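# Set the cart parcel into the desk row's gap

## Task

Take the parcel that sits on the cart and stand it in the empty slot between two of the three parcels lined up on the desk, aligned with that row and with the arrows printed on its sides facing upward. The three parcels already on the desk must stay upright at their current spots (slight shifts are acceptable). Release the parcel and pull the robot away afterwards. If any parcel topples or is left leaning, the task fails, and a parcel that stays in place only because the robot is still holding or propping it does not count.

## Robot and tools

ROBOT. A Hello Robot Stretch 3 with a single arm: a two-wheeled base (0.33 m long, 0.34 m wide), a lift on a mast, and a telescoping arm that reaches out to the robot's right side. The base cannot slide sideways, so the gripper is carried forward or back by driving the base. Turning in place pivots about the point between the drive wheels, 0.05 m behind the front edge; with the arm retracted and wrist folded, the swept circle has radius 0.28 m, and an unfolded level wrist reaches beyond it.

FRAMES. Base frame: origin on the floor between the drive wheels, x forward, y to the left, z up. hand_pose is reported in this frame, at the point where closed fingertips meet. The odometry frame is the base frame as it was at the start; heading runs -3.142 to 3.142, positive to the left.

execute_actions takes {"actions": [...]}, run in sequence; an empty list just returns the current state and camera images (head_camera, nav_camera, wrist_camera, always in that order, taken when the call finishes). Each action may hold "robot", "steps" (1 to 450 control steps at 30 per second; default 1) and "until". {"steps": n} alone just waits. One invalid action or out-of-range number rejects the entire call and nothing runs.

"robot" is one command, a list of up to 8 commands run one after another, or {"stop": true} which brakes everything and clears the queue. A command may contain:
- "base": exactly one of {"translate_m": d} (drive straight, metres, forward positive, |d| at most 1) or {"rotate_rad": d} (spin in place, radians, counter-clockwise/left positive, |d| at most 3.2). Both are offsets relative to where the base is when that command begins.
- "joints": absolute targets by name; unnamed joints keep their current targets. lift_m 0 to 1.1 (arm height); arm_m 0 to 0.52 (extension); wrist_yaw_rad -1.345 to 4.42 (0 along the arm, positive swings toward the front, 3.0 folds over the base); wrist_pitch_rad -1.57 to 0.451 (0 level, negative tips fingertips down); wrist_roll_rad -2.911 to 2.911; gripper_m -0.089 to 0.179 (larger is wider; actual fingertip gap is about 0.007 less near closed, 0.025 less wide open, zero below 0.007); head_pan_rad -3.953 to 1.73 (0 forward, positive left, -1.57 looks along the arm); head_tilt_rad -1.53 to 0.419 (negative down).
- "contact_limits": {"arm_m": effort percent 1-100}, a push threshold for the arm's next motion; smaller is gentler, too small halts immediately.
- In a list, {"pause_s": s} waits up to 15 s. A queued command starts only after the previous one ends "done" (gripper or base "off_target" also allowed); other endings drop the rest.
Motions keep running across later actions and while you think. A new command overrides at once and discards any older queue.

"until" ends an action early once all its conditions hold. {"robot": {"status": "ended"}} waits for all motion and queues to finish (use with steps 450). Fields like lift_m, lift_m_goal, lift_m_status, base_status, queue, queue_left, refusals can be tested, e.g. {"arm_m": [">", 0.3]} or {"base_status": ["!=", "moving"]}. {"any": {"status": "ended"}} fires when any one motion ends.

zoom_image: {"camera": name, "region": [x0, y0, x1, y1]} in pixels of that camera's last image, origin top-left, at most 504 by 504; returns a more detailed crop.

finished_scene: {"scene": n} ends the current scene irreversibly and reports success. Only call it after every motion has ended and the parcels are released.

RESULTS. base_status shows progress as (distance so far of goal). joint_goals and joint_status list each joint's target and state: moving, done, off_target (stopped short, may still push), contact_stop (pushed into something, joint now slack), time_out, stopped, not_commanded, torque_fault (wrist servo off about 10 s, joint limp). measured_speeds come from encoders. refusals counts refused goals; queue is idle/running/done/dropped/stopped; "refused:", "dropped:" and "replaced:" lines explain issues. robot.on_its_own appears when the robot changed a goal itself, a joint is slack or off, a motor at rest is straining, or base_tilt has drifted 3 degrees or more. motor_effort is percent of maximum, positive toward higher values, with the peak in brackets. lidar_m gives 12 distances in 30-degree sectors counter-clockwise from straight ahead, in a plane 0.17 m up (sees table legs, not tops). wrist_depth_mm and head_depth_mm are 7x7 grids of median depth.

SPEED. Full base speed (0.30 m/s, 1.9 rad/s) only when stowed: lift_m below 0.30, arm_m below 0.03, wrist_yaw_rad above 2.54; otherwise 0.10 m/s and 0.63 rad/s.

GRIPPER. Command gripper_m below the object's width to grasp; lower squeezes more, but over-squeezing triggers a stall guard that weakens the grip. To let go, open at least 0.02 past where the pads first touched. Neither the reading nor "done" confirms a hold; check the cameras.

SAFETY. Fold or unfold the wrist only with lift_m 0.32-0.95, wrist_pitch_rad -0.4 and roll near 0; once folded, the lift may go down to 0.25. With yaw below -0.4 keep pitch at -0.5 or lower. Pushing on something rigid with the gripper above about 0.45 m, pushing twice after a contact_stop, driving while holding or pressing on a fixed object, or snagging furniture (especially reversing) can tip the robot; if base_tilt leans, back off in small steps, release contact, and lower lift_m to about 0.2 if needed. Avoid dropping, slamming or shoving parcels, and confirm nothing has fallen before finishing.

Each tool is called after "Request:" by a JSON object that holds its "method" and its "body".

## Session

I'll start by observing the scene.

Request:
{"method": "execute_actions", "body": {"actions": []}}

Scene clock: 0.00 s.
robot.base_odometry: x=+0.000 y=+0.000 heading=+0.000 (m, m, rad; robot's odometry frame)
robot.turned_by_wheels: +0.000 (rad since the last result)
robot.turned_by_imu: +0.000 (rad since the last result)
robot.base_tilt: forward=-0.8 right=+1.9 (deg)
robot.lidar_m: 1.32 1.21 1.55 2.13 2.15 2.16 2.34 2.25 1.83 2.09 2.01 2.08
robot.head_depth_mm: 1728 2075 2057 2057 2032 2019 1976 / 1723 1928 1902 1881 1888 1872 1833 / 1722 1791 1772 1769 1761 1749 1745 / 1635 1667 1666 1663 1639 1631 1631 / 1554 1573 1559 1553 1461 1470 1354 / 1489 1486 1475 1468 1427 1400 1358 / 1407 1401 1393 1387 1360 1335 1297
robot.base_status: not_commanded
robot.joint_positions: lift_m=+0.307 arm_m=+0.001 wrist_yaw_rad=+3.064 wrist_pitch_rad=-0.416 wrist_roll_rad=-0.008 gripper_m=+0.037 head_pan_rad=+0.009 head_tilt_rad=-0.020
robot.joint_goals: lift_m=+0.307 arm_m=+0.001 wrist_yaw_rad=+3.064 wrist_pitch_rad=-0.416 wrist_roll_rad=-0.008 gripper_m=+0.037 head_pan_rad=+0.009 head_tilt_rad=-0.020
robot.joint_status: lift_m=not_commanded arm_m=not_commanded wrist_yaw_rad=not_commanded wrist_pitch_rad=not_commanded wrist_roll_rad=not_commanded gripper_m=not_commanded head_pan_rad=not_commanded head_tilt_rad=not_commanded
robot.measured_speeds: translate_m=+0.000 rotate_rad=+0.000 lift_m=+0.000 arm_m=+0.000 wrist_yaw_rad=+0.000 wrist_pitch_rad=+0.000 wrist_roll_rad=+0.000 head_pan_rad=+0.000 head_tilt_rad=+0.000
robot: refusals=0 queue=idle queue_left=0
robot.motor_effort: left_wheel=+0 right_wheel=-2 lift_m=+19 arm_m=-1 wrist_yaw_rad=+0 wrist_pitch_rad=+5 wrist_roll_rad=+0 gripper_m=+0 head_pan_rad=-1 head_tilt_rad=+2 (%)
robot.hand_pose: x=-0.0039 y=+0.0776 z=+0.3202 quat_wxyz=(+0.172, +0.694, +0.120, +0.689) (m; robot's base frame)
robot.wrist_depth_mm: - - - - - - - / - - - - - - - / 917 907 899 903 884 891 883 / 719 721 709 701 697 699 696 / 589 595 - 580 576 582 573 / 498 500 - 512 486 493 495 / 441 - - - 432 427 426
pictures: head_camera (sideways: a quarter turn clockwise sets it upright), nav_camera (sideways: a quarter turn counterclockwise sets it upright), wrist_camera
Images, in order (width x height): head_camera 896x504, nav_camera 672x504, wrist_camera 644x364.

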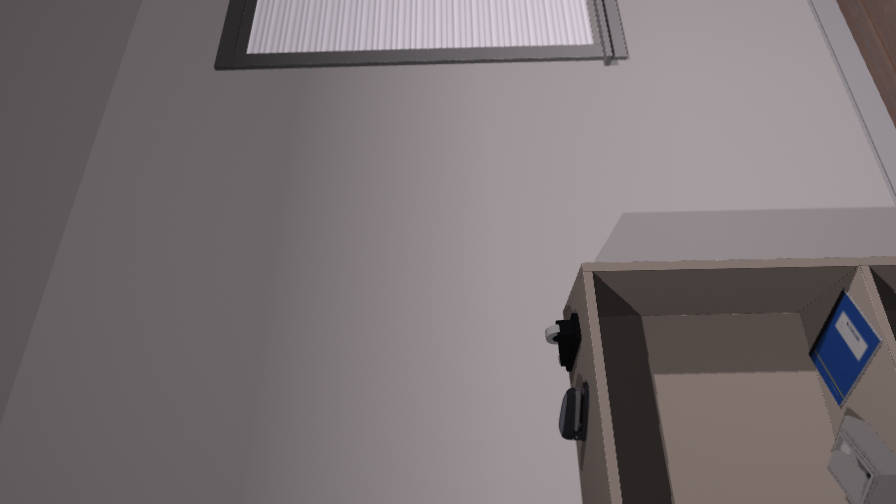

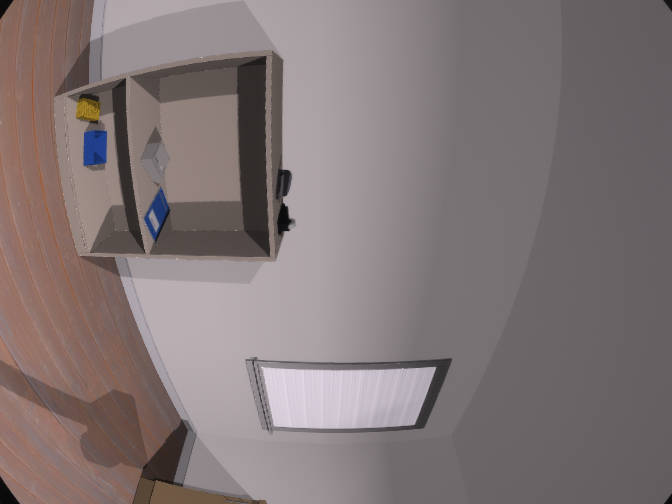

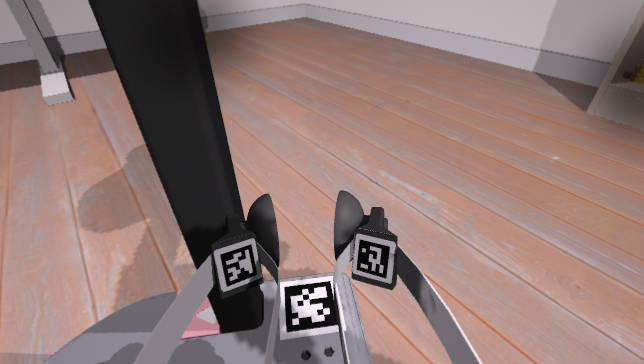

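Request:
{"method": "execute_actions", "body": {"actions": [{"robot": {"joints": {"head_pan_rad": 1.5, "head_tilt_rad": -0.4}}, "steps": 90, "until": {"robot": {"status": "ended"}}}]}}

Scene clock: 4.13 s.
robot.base_odometry: x=+0.000 y=+0.000 heading=+0.000 (m, m, rad; robot's odometry frame)
robot.turned_by_wheels: +0.000 (rad since the last result)
robot.turned_by_imu: -0.001 (rad since the last result)
robot.base_tilt: forward=-0.8 right=+1.8 (deg)
robot.lidar_m: 1.32 1.21 1.55 2.13 2.16 2.16 2.34 2.25 1.83 2.08 2.00 2.08
robot.head_depth_mm: 1541 1621 1706 1806 1924 1714 1359 / 1725 1814 1936 2049 2130 1717 1370 / 1951 2063 2216 2370 2356 1737 1373 / 2174 2311 2478 2677 2347 1749 1378 / 2056 2189 2328 2498 2382 1748 1382 / 1944 2046 2172 2312 2339 1762 1379 / 1812 1910 2028 2150 2210 1775 1386
robot.base_status: not_commanded
robot.joint_positions: lift_m=+0.307 arm_m=+0.001 wrist_yaw_rad=+3.064 wrist_pitch_rad=-0.416 wrist_roll_rad=-0.008 gripper_m=+0.037 head_pan_rad=+1.493 head_tilt_rad=-0.395
robot.joint_goals: lift_m=+0.307 arm_m=+0.001 wrist_yaw_rad=+3.064 wrist_pitch_rad=-0.416 wrist_roll_rad=-0.008 gripper_m=+0.037 head_pan_rad=+1.500 head_tilt_rad=-0.400
robot.joint_status: lift_m=not_commanded arm_m=not_commanded wrist_yaw_rad=not_commanded wrist_pitch_rad=not_commanded wrist_roll_rad=not_commanded gripper_m=not_commanded head_pan_rad=done head_tilt_rad=done
robot.measured_speeds: translate_m=+0.000 rotate_rad=+0.000 lift_m=+0.000 arm_m=+0.000 wrist_yaw_rad=+0.000 wrist_pitch_rad=+0.000 wrist_roll_rad=+0.000 head_pan_rad=+0.000 head_tilt_rad=+0.000
robot: refusals=0 queue=done queue_left=0
robot.motor_effort: left_wheel=+0(0) right_wheel=-1(1) lift_m=+19(19) arm_m=-1(1) wrist_yaw_rad=-1(1) wrist_pitch_rad=+5(5) wrist_roll_rad=+0(0) gripper_m=+0(0) head_pan_rad=+5(57) head_tilt_rad=-3(29) (%)
robot.hand_pose: x=-0.0039 y=+0.0776 z=+0.3202 quat_wxyz=(+0.172, +0.694, +0.120, +0.689) (m; robot's base frame)
robot.wrist_depth_mm: - - - - - - - / - - - - - - - / 917 906 903 920 884 869 875 / 720 726 708 708 705 696 693 / 595 595 - 580 579 583 571 / 498 500 - 516 482 490 488 / 442 - - - 430 430 423
pictures: head_camera (sideways: a quarter turn clockwise sets it upright), nav_camera (sideways: a quarter turn counterclockwise sets it upright), wrist_camera
camera_calibration (this result's frames):
head_camera: T_world_to_cam=[[-0.0679368, -0.352468, -0.933355, 1.23143], [-0.996219, 0.0747406, 0.0442878, -0.0491229], [0.0541495, 0.932834, -0.356213, 0.42199], [0, 0, 0, 1]] pos_world=[0.0118717, 0.0440649, 1.30186]
nav_camera: T_world_to_cam=[[0.030037, 0.343007, 0.938852, -1.17353], [0.999463, -0.0225953, -0.023721, 0.0731074], [0.0130772, 0.939061, -0.343502, 0.404539], [0, 0, 0, 1]] pos_world=[-0.0431092, 0.0242934, 1.24246]
wrist_camera: T_world_to_cam=[[0.992169, -0.124882, -0.00229569, 0.00693623], [-0.0753331, -0.583646, -0.808506, 0.331725], [0.0996282, 0.802348, -0.588483, 0.295], [0, 0, 0, 1]] pos_world=[-0.0112824, -0.0422167, 0.44182]
Images, in order (width x height): head_camera 896x504, nav_camera 672x504, wrist_camera 644x364.

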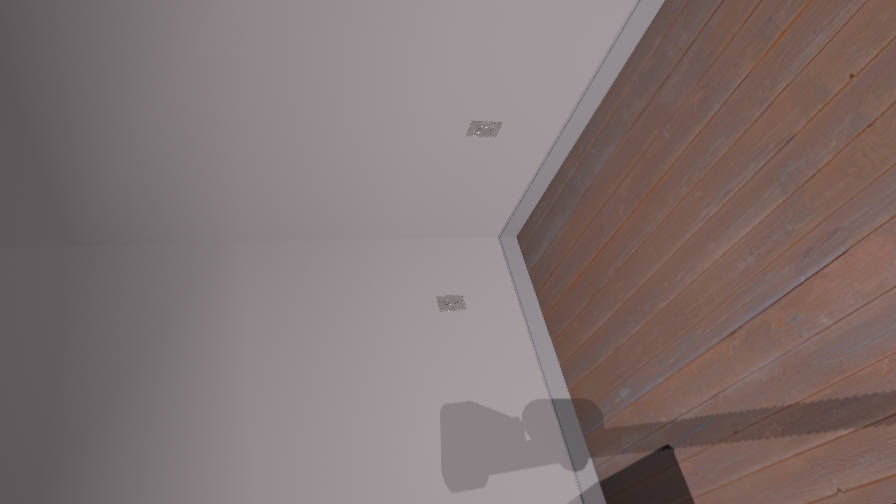

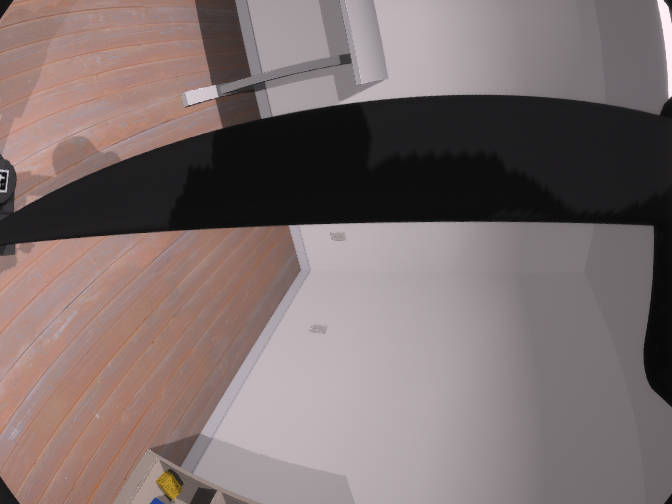

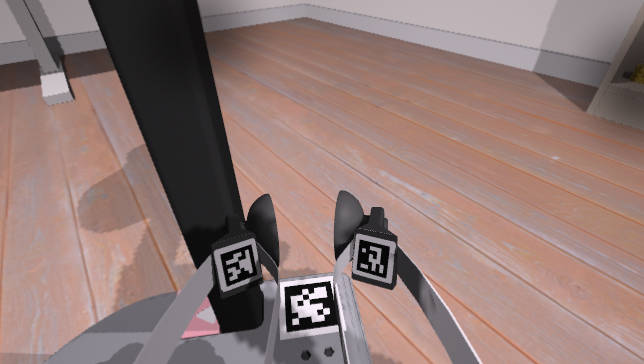

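Request:
{"method": "execute_actions", "body": {"actions": [{"robot": {"joints": {"head_pan_rad": -3.1, "head_tilt_rad": -0.4}}, "steps": 150, "until": {"robot": {"status": "ended"}}}]}}

Scene clock: 9.60 s.
robot.base_odometry: x=+0.000 y=+0.000 heading=+0.000 (m, m, rad; robot's odometry frame)
robot.turned_by_wheels: +0.000 (rad since the last result)
robot.turned_by_imu: -0.001 (rad since the last result)
robot.base_tilt: forward=-0.8 right=+1.8 (deg)
robot.lidar_m: 1.32 1.20 1.55 2.13 2.16 2.16 2.34 2.26 1.83 2.08 2.01 2.09
robot.head_depth_mm: 2472 2617 2720 2907 2318 1709 1356 / 2407 2574 2804 2972 2342 1726 1367 / 2253 2430 2571 2789 2355 1728 1372 / 2134 2281 2425 2642 2361 1746 1376 / 2031 2168 2317 2502 2388 1759 1382 / 1956 2074 2221 2331 2397 1759 1378 / 1865 1984 2109 2210 2301 1774 1391
robot.base_status: not_commanded
robot.joint_positions: lift_m=+0.307 arm_m=+0.001 wrist_yaw_rad=+3.064 wrist_pitch_rad=-0.416 wrist_roll_rad=-0.008 gripper_m=+0.037 head_pan_rad=-3.093 head_tilt_rad=-0.395
robot.joint_goals: lift_m=+0.307 arm_m=+0.001 wrist_yaw_rad=+3.064 wrist_pitch_rad=-0.416 wrist_roll_rad=-0.008 gripper_m=+0.037 head_pan_rad=-3.100 head_tilt_rad=-0.400
robot.joint_status: lift_m=not_commanded arm_m=not_commanded wrist_yaw_rad=not_commanded wrist_pitch_rad=not_commanded wrist_roll_rad=not_commanded gripper_m=not_commanded head_pan_rad=done head_tilt_rad=done
robot.measured_speeds: translate_m=+0.000 rotate_rad=+0.000 lift_m=+0.000 arm_m=+0.000 wrist_yaw_rad=+0.000 wrist_pitch_rad=+0.000 wrist_roll_rad=+0.000 head_pan_rad=+0.000 head_tilt_rad=+0.000
robot: refusals=0 queue=done queue_left=0
robot.motor_effort: left_wheel=+0(0) right_wheel=-1(1) lift_m=+19(19) arm_m=-1(1) wrist_yaw_rad=-1(2) wrist_pitch_rad=+5(5) wrist_roll_rad=+0(0) gripper_m=+0(0) head_pan_rad=-4(59) head_tilt_rad=-2(3) (%)
robot.hand_pose: x=-0.0039 y=+0.0776 z=+0.3202 quat_wxyz=(+0.172, +0.694, +0.120, +0.689) (m; robot's base frame)
robot.wrist_depth_mm: - - - - - - - / - - - - - - - / 913 913 883 897 900 902 879 / 717 706 724 705 704 700 703 / 587 591 - 583 579 576 576 / 501 504 - 511 484 490 491 / 440 - - - 428 430 427
pictures: head_camera (sideways: a quarter turn clockwise sets it upright), nav_camera (sideways: a quarter turn counterclockwise sets it upright), wrist_camera
camera_calibration (this result's frames):
head_camera: T_world_to_cam=[[0.358506, -0.0227835, -0.933249, 1.22869], [0.0518874, -0.99767, 0.0442887, -0.0555176], [-0.932084, -0.0643017, -0.356489, 0.428365], [0, 0, 0, 1]] pos_world=[-0.038341, 0.000150311, 1.30184]
nav_camera: T_world_to_cam=[[-0.344328, -0.0136148, 0.938751, -1.17111], [-0.10403, 0.994291, -0.0237374, 0.07986], [-0.933068, -0.105832, -0.343779, 0.410671], [0, 0, 0, 1]] pos_world=[-0.0117548, -0.0518865, 1.24246]
wrist_camera: T_world_to_cam=[[0.992169, -0.124882, -0.00229561, 0.0069362], [-0.075333, -0.583646, -0.808506, 0.331725], [0.0996282, 0.802348, -0.588483, 0.295], [0, 0, 0, 1]] pos_world=[-0.0112824, -0.0422167, 0.44182]
Images, in order (width x height): head_camera 896x504, nav_camera 672x504, wrist_camera 644x364.

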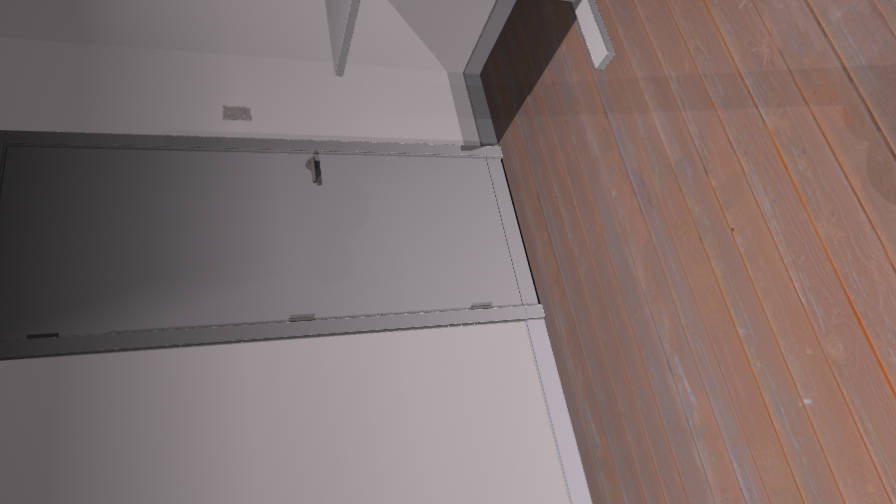

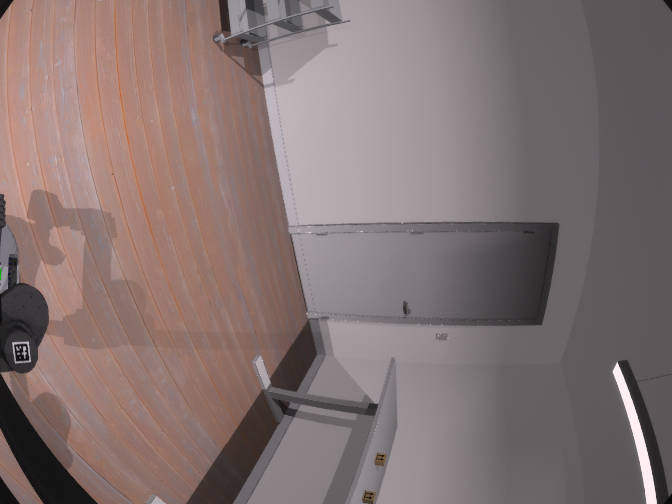

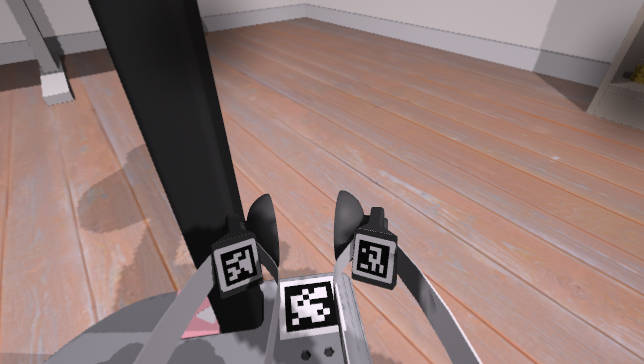

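Request:
{"method": "execute_actions", "body": {"actions": [{"robot": {"joints": {"head_pan_rad": -3.75, "head_tilt_rad": -0.3}}, "steps": 150, "until": {"robot": {"status": "ended"}}}]}}

Scene clock: 18.77 s.
robot.base_odometry: x=+0.000 y=+0.000 heading=+0.000 (m, m, rad; robot's odometry frame)
robot.turned_by_wheels: +0.000 (rad since the last result)
robot.turned_by_imu: -0.001 (rad since the last result)
robot.base_tilt: forward=-0.8 right=+1.8 (deg)
robot.lidar_m: 1.32 1.21 1.55 2.13 2.15 2.16 2.34 2.25 1.83 2.08 2.01 2.08
robot.head_depth_mm: 1794 1881 1978 1624 2167 1827 1467 / 1869 1970 2070 1880 2298 1903 1467 / 1956 2069 2166 2260 2419 1927 1478 / 2063 2175 2304 2407 2566 1926 1477 / 2163 2302 2413 2567 2614 1922 1487 / 2303 2438 2589 2224 2618 1939 1492 / 2423 2603 2758 2881 2824 1957 1489
robot.base_status: not_commanded
robot.joint_positions: lift_m=+0.307 arm_m=+0.001 wrist_yaw_rad=+3.064 wrist_pitch_rad=-0.416 wrist_roll_rad=-0.008 gripper_m=+0.037 head_pan_rad=-3.743 head_tilt_rad=-0.310
robot.joint_goals: lift_m=+0.307 arm_m=+0.001 wrist_yaw_rad=+3.064 wrist_pitch_rad=-0.416 wrist_roll_rad=-0.008 gripper_m=+0.037 head_pan_rad=-3.750 head_tilt_rad=-0.300
robot.joint_status: lift_m=not_commanded arm_m=not_commanded wrist_yaw_rad=not_commanded wrist_pitch_rad=not_commanded wrist_roll_rad=not_commanded gripper_m=not_commanded head_pan_rad=done head_tilt_rad=done
robot.measured_speeds: translate_m=+0.000 rotate_rad=+0.000 lift_m=+0.000 arm_m=+0.000 wrist_yaw_rad=+0.000 wrist_pitch_rad=+0.000 wrist_roll_rad=+0.000 head_pan_rad=+0.000 head_tilt_rad=+0.000
robot: refusals=0 queue=done queue_left=0
robot.motor_effort: left_wheel=+0(0) right_wheel=-1(1) lift_m=+19(19) arm_m=-1(1) wrist_yaw_rad=-1(1) wrist_pitch_rad=+5(5) wrist_roll_rad=+0(0) gripper_m=+0(1) head_pan_rad=-4(46) head_tilt_rad=+6(17) (%)
robot.hand_pose: x=-0.0039 y=+0.0776 z=+0.3202 quat_wxyz=(+0.172, +0.694, +0.120, +0.689) (m; robot's base frame)
robot.wrist_depth_mm: - - - - - - - / - - - - - - - / 909 910 888 894 887 874 884 / 729 715 704 726 705 686 695 / 588 591 - 578 577 578 573 / 503 504 - 508 488 493 487 / 441 - - - 429 430 424
pictures: head_camera (sideways: a quarter turn clockwise sets it upright), nav_camera (sideways: a quarter turn counterclockwise sets it upright), wrist_camera
camera_calibration (this result's frames):
head_camera: T_world_to_cam=[[0.205235, -0.189575, -0.960177, 1.26479], [-0.55938, -0.82775, 0.043863, -0.0512394], [-0.803102, 0.528102, -0.275928, 0.322732], [0, 0, 0, 1]] pos_world=[-0.0290552, 0.0269238, 1.30572]
nav_camera: T_world_to_cam=[[-0.215628, 0.15178, 0.964607, -1.20566], [0.517419, 0.855523, -0.0189518, 0.0698413], [-0.82812, 0.495019, -0.263008, 0.30491], [0, 0, 0, 1]] pos_world=[-0.0436099, -0.0276918, 1.24451]
wrist_camera: T_world_to_cam=[[0.992169, -0.124882, -0.00229568, 0.0069362], [-0.0753332, -0.583646, -0.808506, 0.331725], [0.0996284, 0.802348, -0.588483, 0.295], [0, 0, 0, 1]] pos_world=[-0.0112824, -0.0422167, 0.44182]
Images, in order (width x height): head_camera 896x504, nav_camera 672x504, wrist_camera 644x364.

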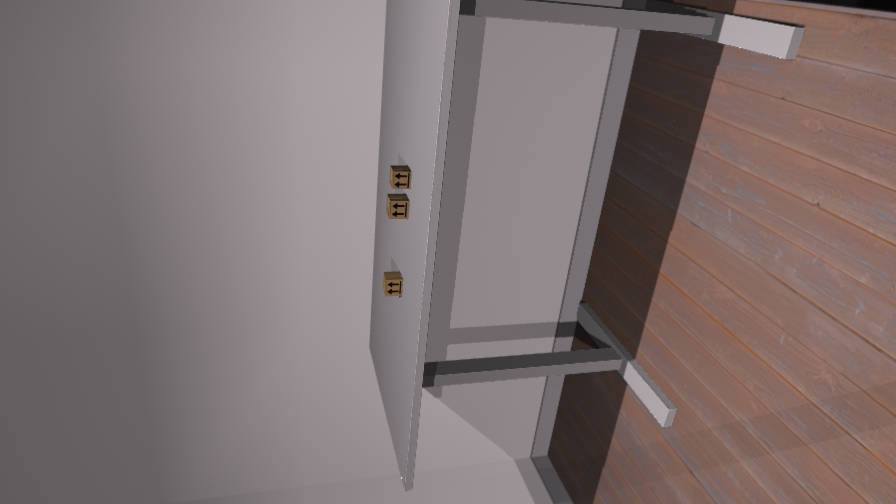

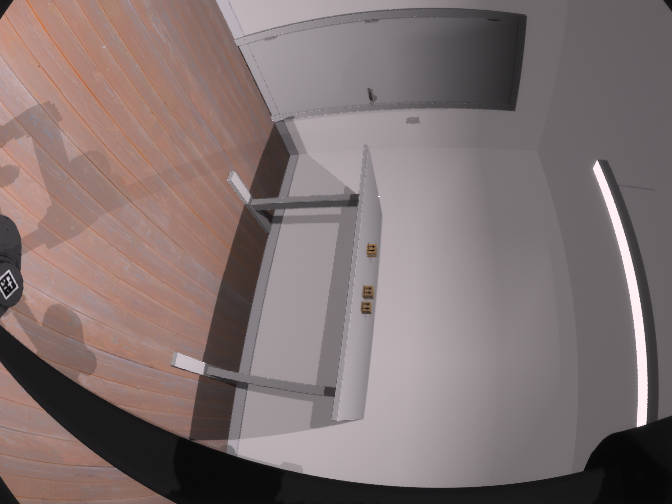

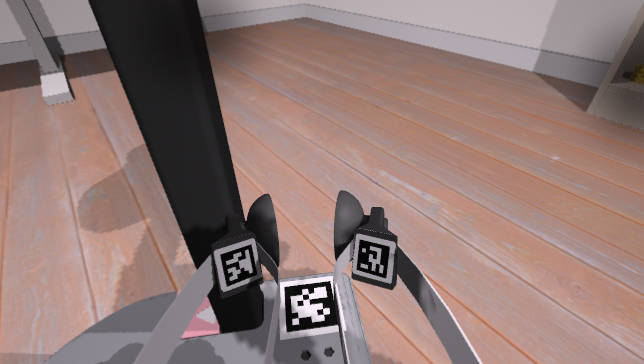

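Request:
{"method": "execute_actions", "body": {"actions": [{"robot": {"joints": {"head_pan_rad": -2.2, "head_tilt_rad": -0.4}}, "steps": 150, "until": {"robot": {"status": "ended"}}}]}}

Scene clock: 23.03 s.
robot.base_odometry: x=+0.000 y=+0.000 heading=+0.000 (m, m, rad; robot's odometry frame)
robot.turned_by_wheels: +0.000 (rad since the last result)
robot.turned_by_imu: -0.001 (rad since the last result)
robot.base_tilt: forward=-0.7 right=+1.8 (deg)
robot.lidar_m: 1.31 1.20 1.56 2.13 2.15 2.15 2.34 2.26 1.83 2.08 2.01 2.07
robot.head_depth_mm: 1839 1967 2096 2232 2292 1718 1363 / 1922 2043 2172 2344 2350 1728 1372 / 1996 2137 2285 2458 2344 1739 1373 / 2093 2226 2420 2212 2261 1747 1373 / 2194 2355 2573 2748 2259 1753 1382 / 2314 2496 2702 2920 2398 1751 1382 / 2430 2635 2865 3118 2432 1770 1389
robot.base_status: not_commanded
robot.joint_positions: lift_m=+0.307 arm_m=+0.001 wrist_yaw_rad=+3.064 wrist_pitch_rad=-0.416 wrist_roll_rad=-0.008 gripper_m=+0.037 head_pan_rad=-2.207 head_tilt_rad=-0.395
robot.joint_goals: lift_m=+0.307 arm_m=+0.001 wrist_yaw_rad=+3.064 wrist_pitch_rad=-0.416 wrist_roll_rad=-0.008 gripper_m=+0.037 head_pan_rad=-2.200 head_tilt_rad=-0.400
robot.joint_status: lift_m=not_commanded arm_m=not_commanded wrist_yaw_rad=not_commanded wrist_pitch_rad=not_commanded wrist_roll_rad=not_commanded gripper_m=not_commanded head_pan_rad=done head_tilt_rad=done
robot.measured_speeds: translate_m=+0.000 rotate_rad=+0.000 lift_m=+0.000 arm_m=+0.000 wrist_yaw_rad=+0.000 wrist_pitch_rad=+0.000 wrist_roll_rad=+0.000 head_pan_rad=+0.000 head_tilt_rad=+0.000
robot: refusals=0 queue=done queue_left=0
robot.motor_effort: left_wheel=+0(0) right_wheel=-1(1) lift_m=+19(20) arm_m=-1(0) wrist_yaw_rad=+0(0) wrist_pitch_rad=+5(5) wrist_roll_rad=+0(0) gripper_m=+1(0) head_pan_rad=+4(57) head_tilt_rad=-3(14) (%)
robot.hand_pose: x=-0.0039 y=+0.0776 z=+0.3202 quat_wxyz=(+0.172, +0.694, +0.120, +0.689) (m; robot's base frame)
robot.wrist_depth_mm: - - - - - - - / - - - - - - - / 903 913 905 878 871 887 865 / 725 710 719 706 698 699 696 / 588 586 - 589 579 584 570 / 501 498 - 509 490 492 490 / 442 - - - 429 429 428
pictures: head_camera (sideways: a quarter turn clockwise sets it upright), nav_camera (sideways: a quarter turn counterclockwise sets it upright), wrist_camera
camera_calibration (this result's frames):
head_camera: T_world_to_cam=[[0.244418, 0.26301, -0.93332, 1.22948], [0.805299, -0.591212, 0.0442881, -0.0601126], [-0.540142, -0.762427, -0.356304, 0.425733], [0, 0, 0, 1]] pos_world=[-0.0221416, -0.0343138, 1.30185]
nav_camera: T_world_to_cam=[[-0.207262, -0.275066, 0.938819, -1.17204], [-0.83568, 0.548704, -0.0237264, 0.0843088], [-0.508608, -0.78947, -0.343593, 0.40784], [0, 0, 0, 1]] pos_world=[0.0349669, -0.046671, 1.24246]
wrist_camera: T_world_to_cam=[[0.992169, -0.124882, -0.00229567, 0.00693623], [-0.075333, -0.583646, -0.808506, 0.331725], [0.0996282, 0.802348, -0.588483, 0.295], [0, 0, 0, 1]] pos_world=[-0.0112824, -0.0422167, 0.44182]
Images, in order (width x height): head_camera 896x504, nav_camera 672x504, wrist_camera 644x364.

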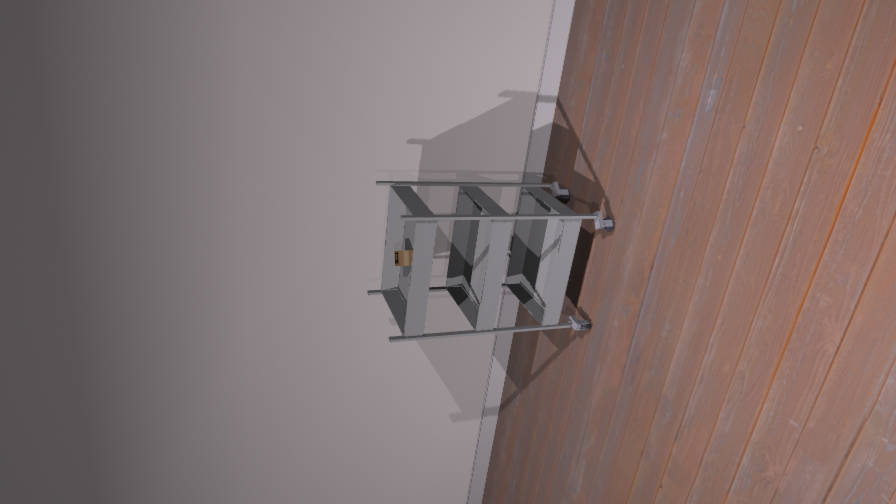

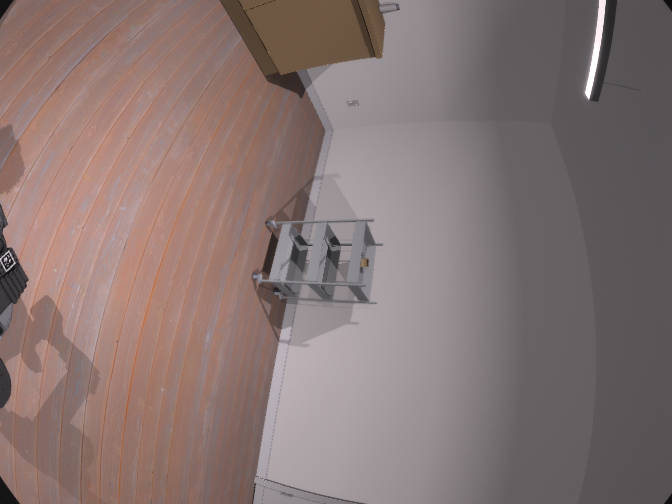

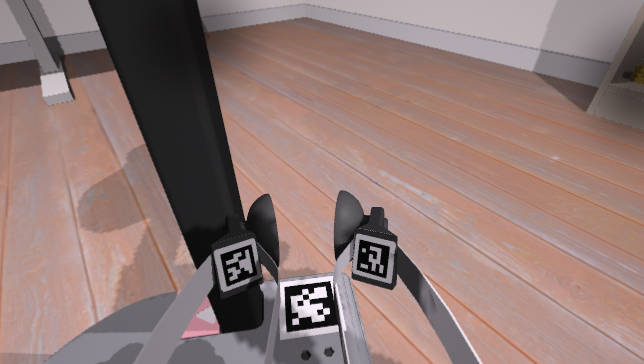

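Request:
{"method": "zoom_image", "body": {"camera": "head_camera", "region": [350, 160, 630, 360]}}

Region (350, 160, 630, 360) of head_camera's 896x504 image, scaled by 1.800, with more detail than that image has; it fills the top 360 rows of this view, and the rest is white.

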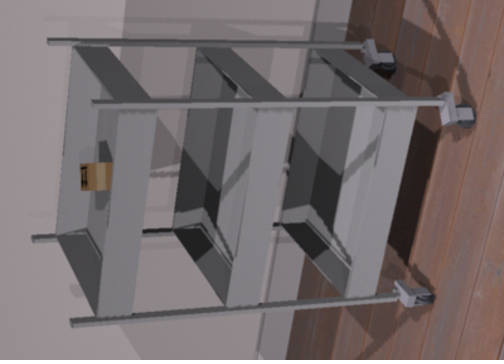

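Request:
{"method": "execute_actions", "body": {"actions": [{"robot": [{"joints": {"lift_m": 0.28, "head_pan_rad": 0.0, "head_tilt_rad": -0.4}}, {"base": {"rotate_rad": -2.0}}, {"base": {"translate_m": 1.0}}], "steps": 450, "until": {"robot": {"status": "ended"}}}]}}

Scene clock: 58.83 s.
robot.base_odometry: x=-0.416 y=-0.909 heading=-2.000 (m, m, rad; robot's odometry frame)
robot.turned_by_wheels: -2.000 (rad since the last result)
robot.turned_by_imu: -1.954 (rad since the last result)
robot.base_tilt: forward=-0.7 right=+1.8 (deg)
robot.lidar_m: 0.98 1.44 1.42 1.53 2.32 1.97 2.47 2.36 2.35 1.87 1.48 0.90
robot.head_depth_mm: 1231 1308 1396 1471 1160 1237 1262 / 1310 1396 1493 1584 1275 1346 1284 / 1409 1507 1606 1738 1869 1606 1328 / 1507 1621 1749 1899 2044 1748 1374 / 1636 1770 1917 2095 2204 1747 1377 / 1786 1940 2108 2318 2394 1765 1388 / 1947 2087 2223 2337 2315 1758 1388
robot.base_status: done (translate_m +1.0000 of +1.0000)
robot.joint_positions: lift_m=+0.280 arm_m=+0.001 wrist_yaw_rad=+3.064 wrist_pitch_rad=-0.416 wrist_roll_rad=-0.008 gripper_m=+0.037 head_pan_rad=-0.007 head_tilt_rad=-0.396
robot.joint_goals: lift_m=+0.280 arm_m=+0.001 wrist_yaw_rad=+3.064 wrist_pitch_rad=-0.416 wrist_roll_rad=-0.008 gripper_m=+0.037 head_pan_rad=+0.000 head_tilt_rad=-0.400
robot.joint_status: lift_m=done arm_m=not_commanded wrist_yaw_rad=not_commanded wrist_pitch_rad=not_commanded wrist_roll_rad=not_commanded gripper_m=not_commanded head_pan_rad=done head_tilt_rad=done
robot.measured_speeds: translate_m=+0.000 rotate_rad=+0.000 lift_m=+0.000 arm_m=+0.000 wrist_yaw_rad=+0.000 wrist_pitch_rad=+0.000 wrist_roll_rad=+0.000 head_pan_rad=+0.000 head_tilt_rad=+0.000
robot: refusals=0 queue=done queue_left=0
robot.motor_effort: left_wheel=+3(13) right_wheel=-3(8) lift_m=+13(19) arm_m=-1(1) wrist_yaw_rad=+1(0) wrist_pitch_rad=+5(5) wrist_roll_rad=+0(0) gripper_m=+1(0) head_pan_rad=+5(59) head_tilt_rad=-2(2) (%)
robot.hand_pose: x=-0.0039 y=+0.0776 z=+0.2935 quat_wxyz=(+0.172, +0.694, +0.120, +0.689) (m; robot's base frame)
robot.wrist_depth_mm: - - - - - - - / - - - - - - - / 865 855 857 844 840 829 825 / 682 678 672 664 660 652 654 / 558 559 - 550 543 546 539 / 475 483 - - 457 464 457 / 421 - - - 402 404 403
pictures: head_camera (sideways: a quarter turn clockwise sets it upright), nav_camera (sideways: a quarter turn counterclockwise sets it upright), wrist_camera
camera_calibration (this result's frames):
head_camera: T_world_to_cam=[[-0.357586, 0.0427268, -0.932902, 1.23261], [0.00381638, 0.999011, 0.0442917, -0.0552282], [0.933872, 0.0122778, -0.357396, 0.418162], [0, 0, 0, 1]] pos_world=[0.0504636, -0.00262588, 1.3018]
nav_camera: T_world_to_cam=[[0.345463, -0.00559517, 0.938416, -1.17488], [0.0484536, -0.998542, -0.0237911, 0.0789998], [0.937181, 0.0536886, -0.344688, 0.400446], [0, 0, 0, 1]] pos_world=[0.02676, 0.0508116, 1.24244]
wrist_camera: T_world_to_cam=[[0.992169, -0.124883, -0.00227647, 0.00686384], [-0.0753577, -0.583965, -0.808274, 0.310052], [0.0996105, 0.802115, -0.588803, 0.27946], [0, 0, 0, 1]] pos_world=[-0.0112825, -0.0422431, 0.415169]
Images, in order (width x height): head_camera 896x504, nav_camera 672x504, wrist_camera 644x364.

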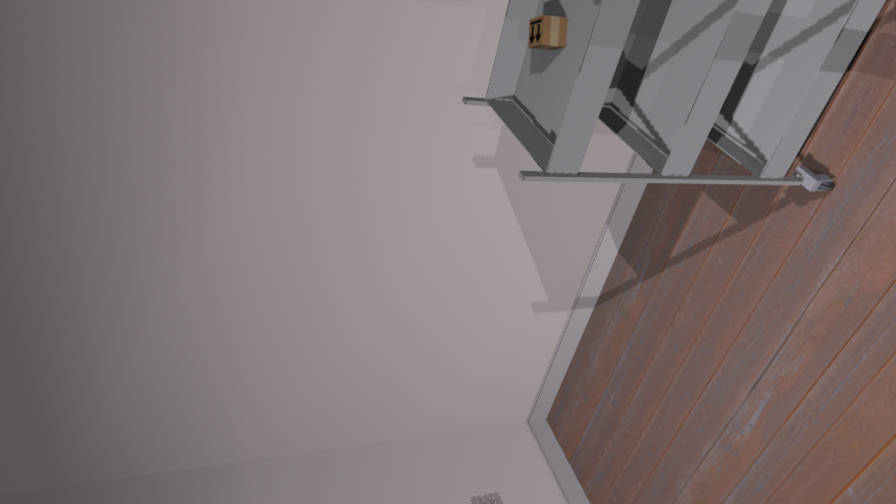

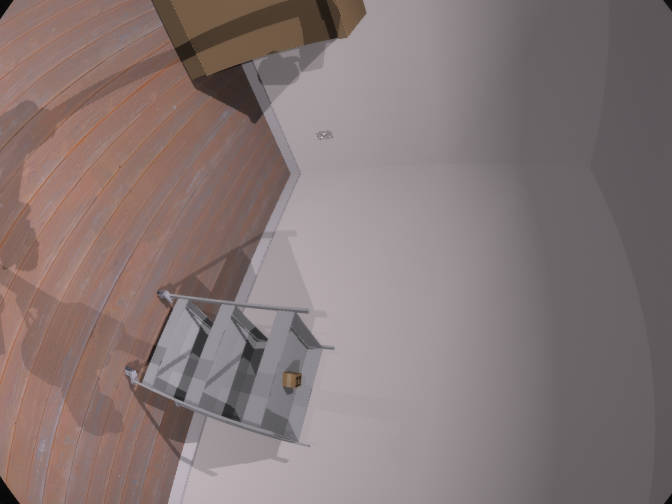

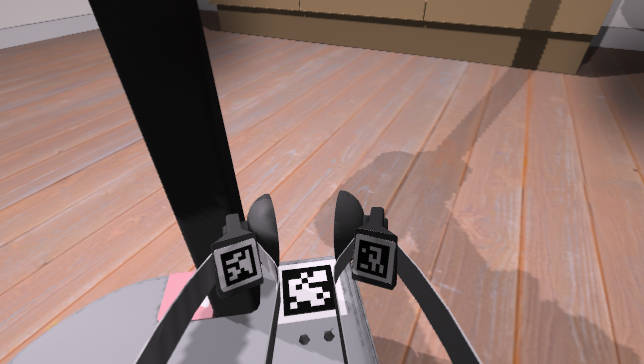

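Request:
{"method": "execute_actions", "body": {"actions": [{"robot": [{"base": {"translate_m": 0.63}}, {"base": {"rotate_rad": 0.82}, "joints": {"head_pan_rad": -1.57, "head_tilt_rad": -0.6}}, {"joints": {"lift_m": 0.85}}, {"joints": {"wrist_yaw_rad": 0.0}}], "steps": 450, "until": {"robot": {"status": "ended"}}}]}}

Scene clock: 86.57 s.
robot.base_odometry: x=-0.678 y=-1.482 heading=-1.180 (m, m, rad; robot's odometry frame)
robot.turned_by_wheels: +0.820 (rad since the last result)
robot.turned_by_imu: +0.803 (rad since the last result)
robot.base_tilt: forward=-0.8 right=+1.8 (deg)
robot.lidar_m: 1.44 1.07 1.34 2.50 2.78 2.90 2.66 1.55 0.44 0.41 0.42 1.22
robot.head_depth_mm: 803 886 994 1128 1270 703 - / 795 880 981 1107 881 728 - / 785 869 971 1098 887 752 - / 776 856 959 1079 892 710 860 / 767 849 947 1061 892 714 824 / 761 838 933 1043 1131 714 1126 / 752 828 919 1032 1180 1355 1217
robot.base_status: done (rotate_rad +0.8199 of +0.8200)
robot.joint_positions: lift_m=+0.850 arm_m=+0.001 wrist_yaw_rad=+0.002 wrist_pitch_rad=-0.416 wrist_roll_rad=-0.008 gripper_m=+0.037 head_pan_rad=-1.563 head_tilt_rad=-0.593
robot.joint_goals: lift_m=+0.850 arm_m=+0.001 wrist_yaw_rad=+0.000 wrist_pitch_rad=-0.416 wrist_roll_rad=-0.008 gripper_m=+0.037 head_pan_rad=-1.570 head_tilt_rad=-0.600
robot.joint_status: lift_m=done arm_m=not_commanded wrist_yaw_rad=done wrist_pitch_rad=not_commanded wrist_roll_rad=not_commanded gripper_m=not_commanded head_pan_rad=done head_tilt_rad=done
robot.measured_speeds: translate_m=+0.000 rotate_rad=+0.000 lift_m=+0.000 arm_m=+0.000 wrist_yaw_rad=+0.000 wrist_pitch_rad=+0.000 wrist_roll_rad=+0.000 head_pan_rad=+0.000 head_tilt_rad=+0.000
robot: refusals=0 queue=done queue_left=0
robot.motor_effort: left_wheel=-3(11) right_wheel=+2(8) lift_m=+25(26) arm_m=-1(1) wrist_yaw_rad=-3(5) wrist_pitch_rad=+5(5) wrist_roll_rad=+0(0) gripper_m=+1(1) head_pan_rad=-5(56) head_tilt_rad=-4(23) (%)
robot.hand_pose: x=-0.0210 y=-0.3711 z=+0.8627 quat_wxyz=(+0.695, +0.148, -0.689, -0.145) (m; robot's base frame)
robot.wrist_depth_mm: 559 588 616 645 674 706 761 / 608 642 680 708 743 789 843 / 672 692 689 576 780 878 940 / 750 541 520 497 495 - - / 828 416 441 432 427 384 - / 886 356 287 339 319 336 - / 272 282 312 546 555 924 933
pictures: head_camera (sideways: a quarter turn clockwise sets it upright), nav_camera (sideways: a quarter turn counterclockwise sets it upright), wrist_camera
camera_calibration (this result's frames):
head_camera: T_world_to_cam=[[0.0360428, 0.533807, -0.844838, 1.11533], [0.999027, 0.0022466, 0.0440404, -0.0609604], [0.0254071, -0.845603, -0.533207, 0.652477], [0, 0, 0, 1]] pos_world=[0.00412406, -0.0434966, 1.29286]
nav_camera: T_world_to_cam=[[0.000915719, -0.522454, 0.852667, -1.06091], [-0.997761, -0.057505, -0.0341635, 0.0988779], [0.0668815, -0.850726, -0.521336, 0.63562], [0, 0, 0, 1]] pos_world=[0.0571168, -0.00785419, 1.23936]
wrist_camera: T_world_to_cam=[[-0.998958, 0.0455865, -0.00226677, -0.00947057], [0.0286796, 0.588286, -0.808144, 0.943846], [-0.0355069, -0.807367, -0.58898, 0.376226], [0, 0, 0, 1]] pos_world=[-0.0231712, -0.251067, 0.984332]
Images, in order (width x height): head_camera 896x504, nav_camera 672x504, wrist_camera 644x364.

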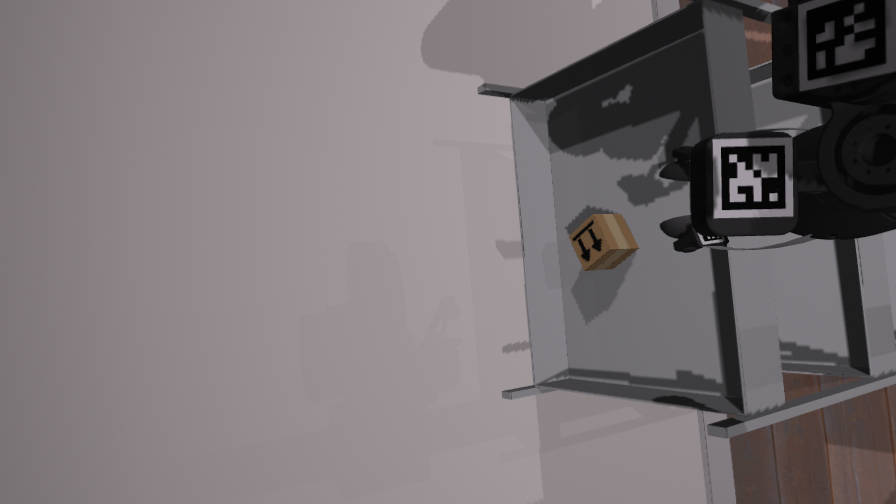

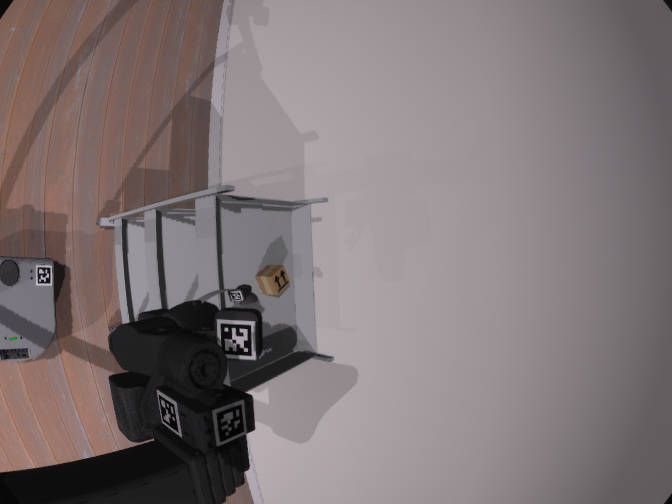

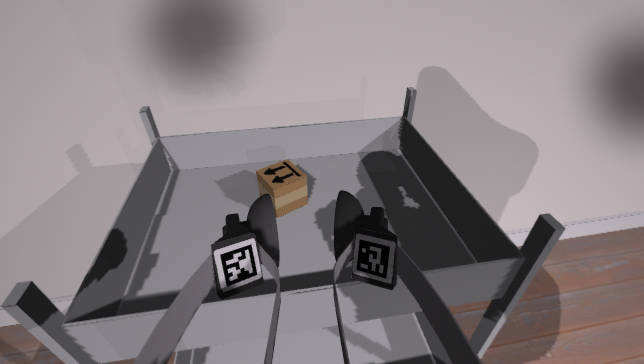

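Request:
{"method": "zoom_image", "body": {"camera": "head_camera", "region": [540, 190, 680, 290]}}

Region (540, 190, 680, 290) of head_camera's 896x504 image, scaled by 3.600, with more detail than that image has; it fills the top 360 rows of this view, and the rest is white.

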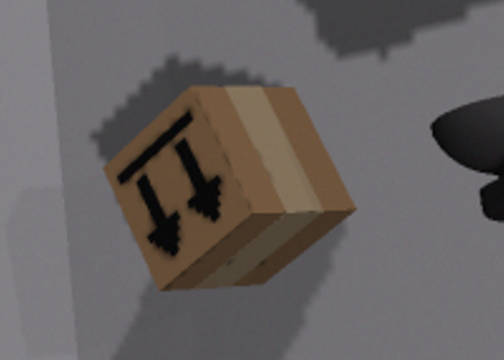

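Request:
{"method": "execute_actions", "body": {"actions": [{"robot": {"joints": {"wrist_pitch_rad": -1.57, "wrist_roll_rad": 0.96, "gripper_m": 0.15, "arm_m": 0.3}}, "steps": 300, "until": {"robot": {"status": "ended"}}}]}}

Scene clock: 140.20 s.
robot.base_odometry: x=-0.678 y=-1.482 heading=-1.180 (m, m, rad; robot's odometry frame)
robot.turned_by_wheels: +0.001 (rad since the last result)
robot.turned_by_imu: +0.066 (rad since the last result)
robot.base_tilt: forward=-0.8 right=+1.8 (deg)
robot.lidar_m: 1.06 1.07 1.41 2.51 2.77 2.90 2.66 1.42 0.46 0.46 0.54 1.30
robot.head_depth_mm: 782 866 967 1073 - 668 1165 / 777 858 960 - 824 745 875 / 776 858 957 - - 763 1005 / 772 852 954 1042 895 927 1011 / 768 851 945 1033 895 956 1062 / 765 845 943 1065 1148 892 1189 / 763 841 940 1057 1210 1394 1222
robot.base_status: done (rotate_rad +0.8204 of +0.8200)
robot.joint_positions: lift_m=+0.850 arm_m=+0.299 wrist_yaw_rad=+0.009 wrist_pitch_rad=-1.567 wrist_roll_rad=+0.941 gripper_m=+0.150 head_pan_rad=-1.564 head_tilt_rad=-0.595
robot.joint_goals: lift_m=+0.850 arm_m=+0.300 wrist_yaw_rad=+0.000 wrist_pitch_rad=-1.570 wrist_roll_rad=+0.960 gripper_m=+0.150 head_pan_rad=-1.570 head_tilt_rad=-0.600
robot.joint_status: lift_m=done arm_m=done wrist_yaw_rad=done wrist_pitch_rad=done wrist_roll_rad=done gripper_m=done head_pan_rad=done head_tilt_rad=done
robot.measured_speeds: translate_m=-0.001 rotate_rad=+0.000 lift_m=+0.000 arm_m=+0.000 wrist_yaw_rad=+0.000 wrist_pitch_rad=+0.000 wrist_roll_rad=+0.000 head_pan_rad=+0.000 head_tilt_rad=+0.000
robot: refusals=0 queue=done queue_left=0
robot.motor_effort: left_wheel=+9(20) right_wheel=-6(36) lift_m=+18(26) arm_m=+6(15) wrist_yaw_rad=-8(22) wrist_pitch_rad=+1(6) wrist_roll_rad=+9(27) gripper_m=+3(82) head_pan_rad=-4(5) head_tilt_rad=-3(4) (%)
robot.hand_pose: x=-0.0218 y=-0.4209 z=+0.7325 quat_wxyz=(+0.223, +0.221, -0.672, -0.671) (m; robot's base frame)
robot.wrist_depth_mm: 199 202 205 207 813 829 829 / 206 208 211 436 830 845 850 / 213 216 218 840 862 870 889 / 221 223 861 888 - 919 932 / 230 230 921 915 930 945 - / 235 934 927 953 - - - / 960 976 - - - - -
pictures: head_camera (sideways: a quarter turn clockwise sets it upright), nav_camera (sideways: a quarter turn counterclockwise sets it upright), wrist_camera
camera_calibration (this result's frames):
head_camera: T_world_to_cam=[[0.0363651, 0.535109, -0.844, 1.11423], [0.999029, 0.00155624, 0.0440315, -0.0609487], [0.0248751, -0.844782, -0.534533, 0.654205], [0, 0, 0, 1]] pos_world=[0.00409691, -0.0434811, 1.29279]
nav_camera: T_world_to_cam=[[0.000600511, -0.523791, 0.851847, -1.05984], [-0.997796, -0.0568309, -0.0342412, 0.0989794], [0.0663464, -0.849949, -0.522671, 0.637359], [0, 0, 0, 1]] pos_world=[0.0571112, -0.00778785, 1.23934]
wrist_camera: T_world_to_cam=[[-0.570907, 0.82, 0.0407977, 0.29544], [0.807487, 0.551823, 0.208461, 0.124994], [0.148425, 0.151956, -0.977179, 0.95142], [0, 0, 0, 1]] pos_world=[-0.0734768, -0.455809, 0.891598]
Images, in order (width x height): head_camera 896x504, nav_camera 672x504, wrist_camera 644x364.

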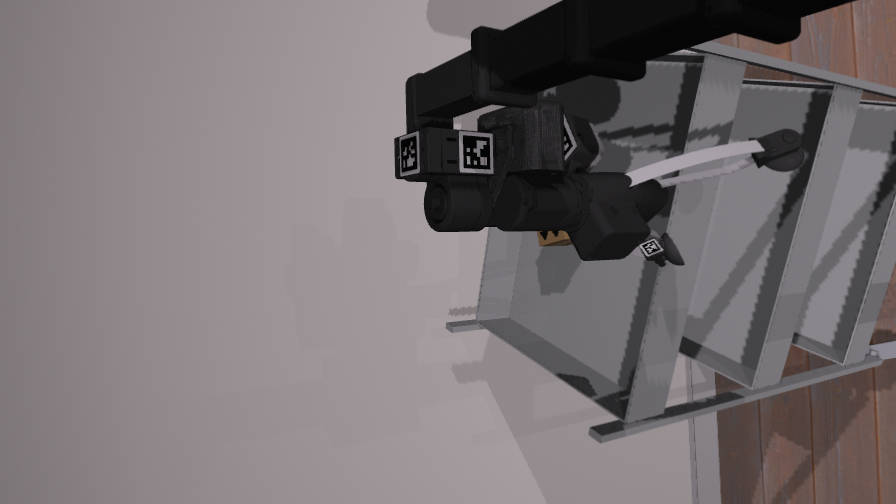

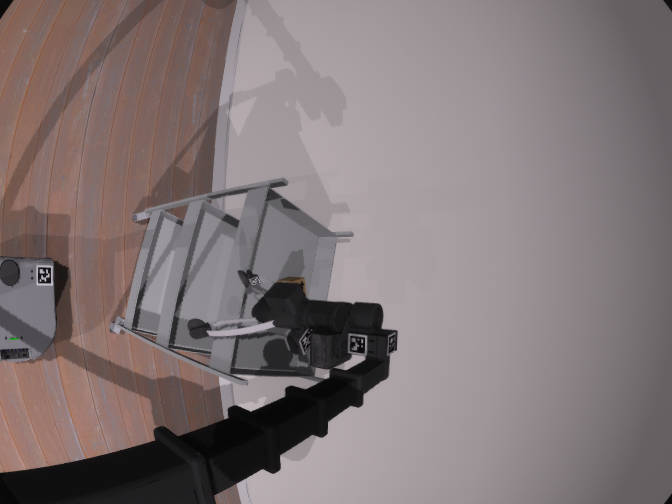

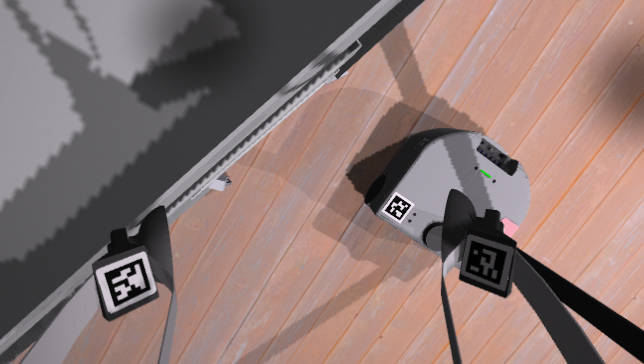

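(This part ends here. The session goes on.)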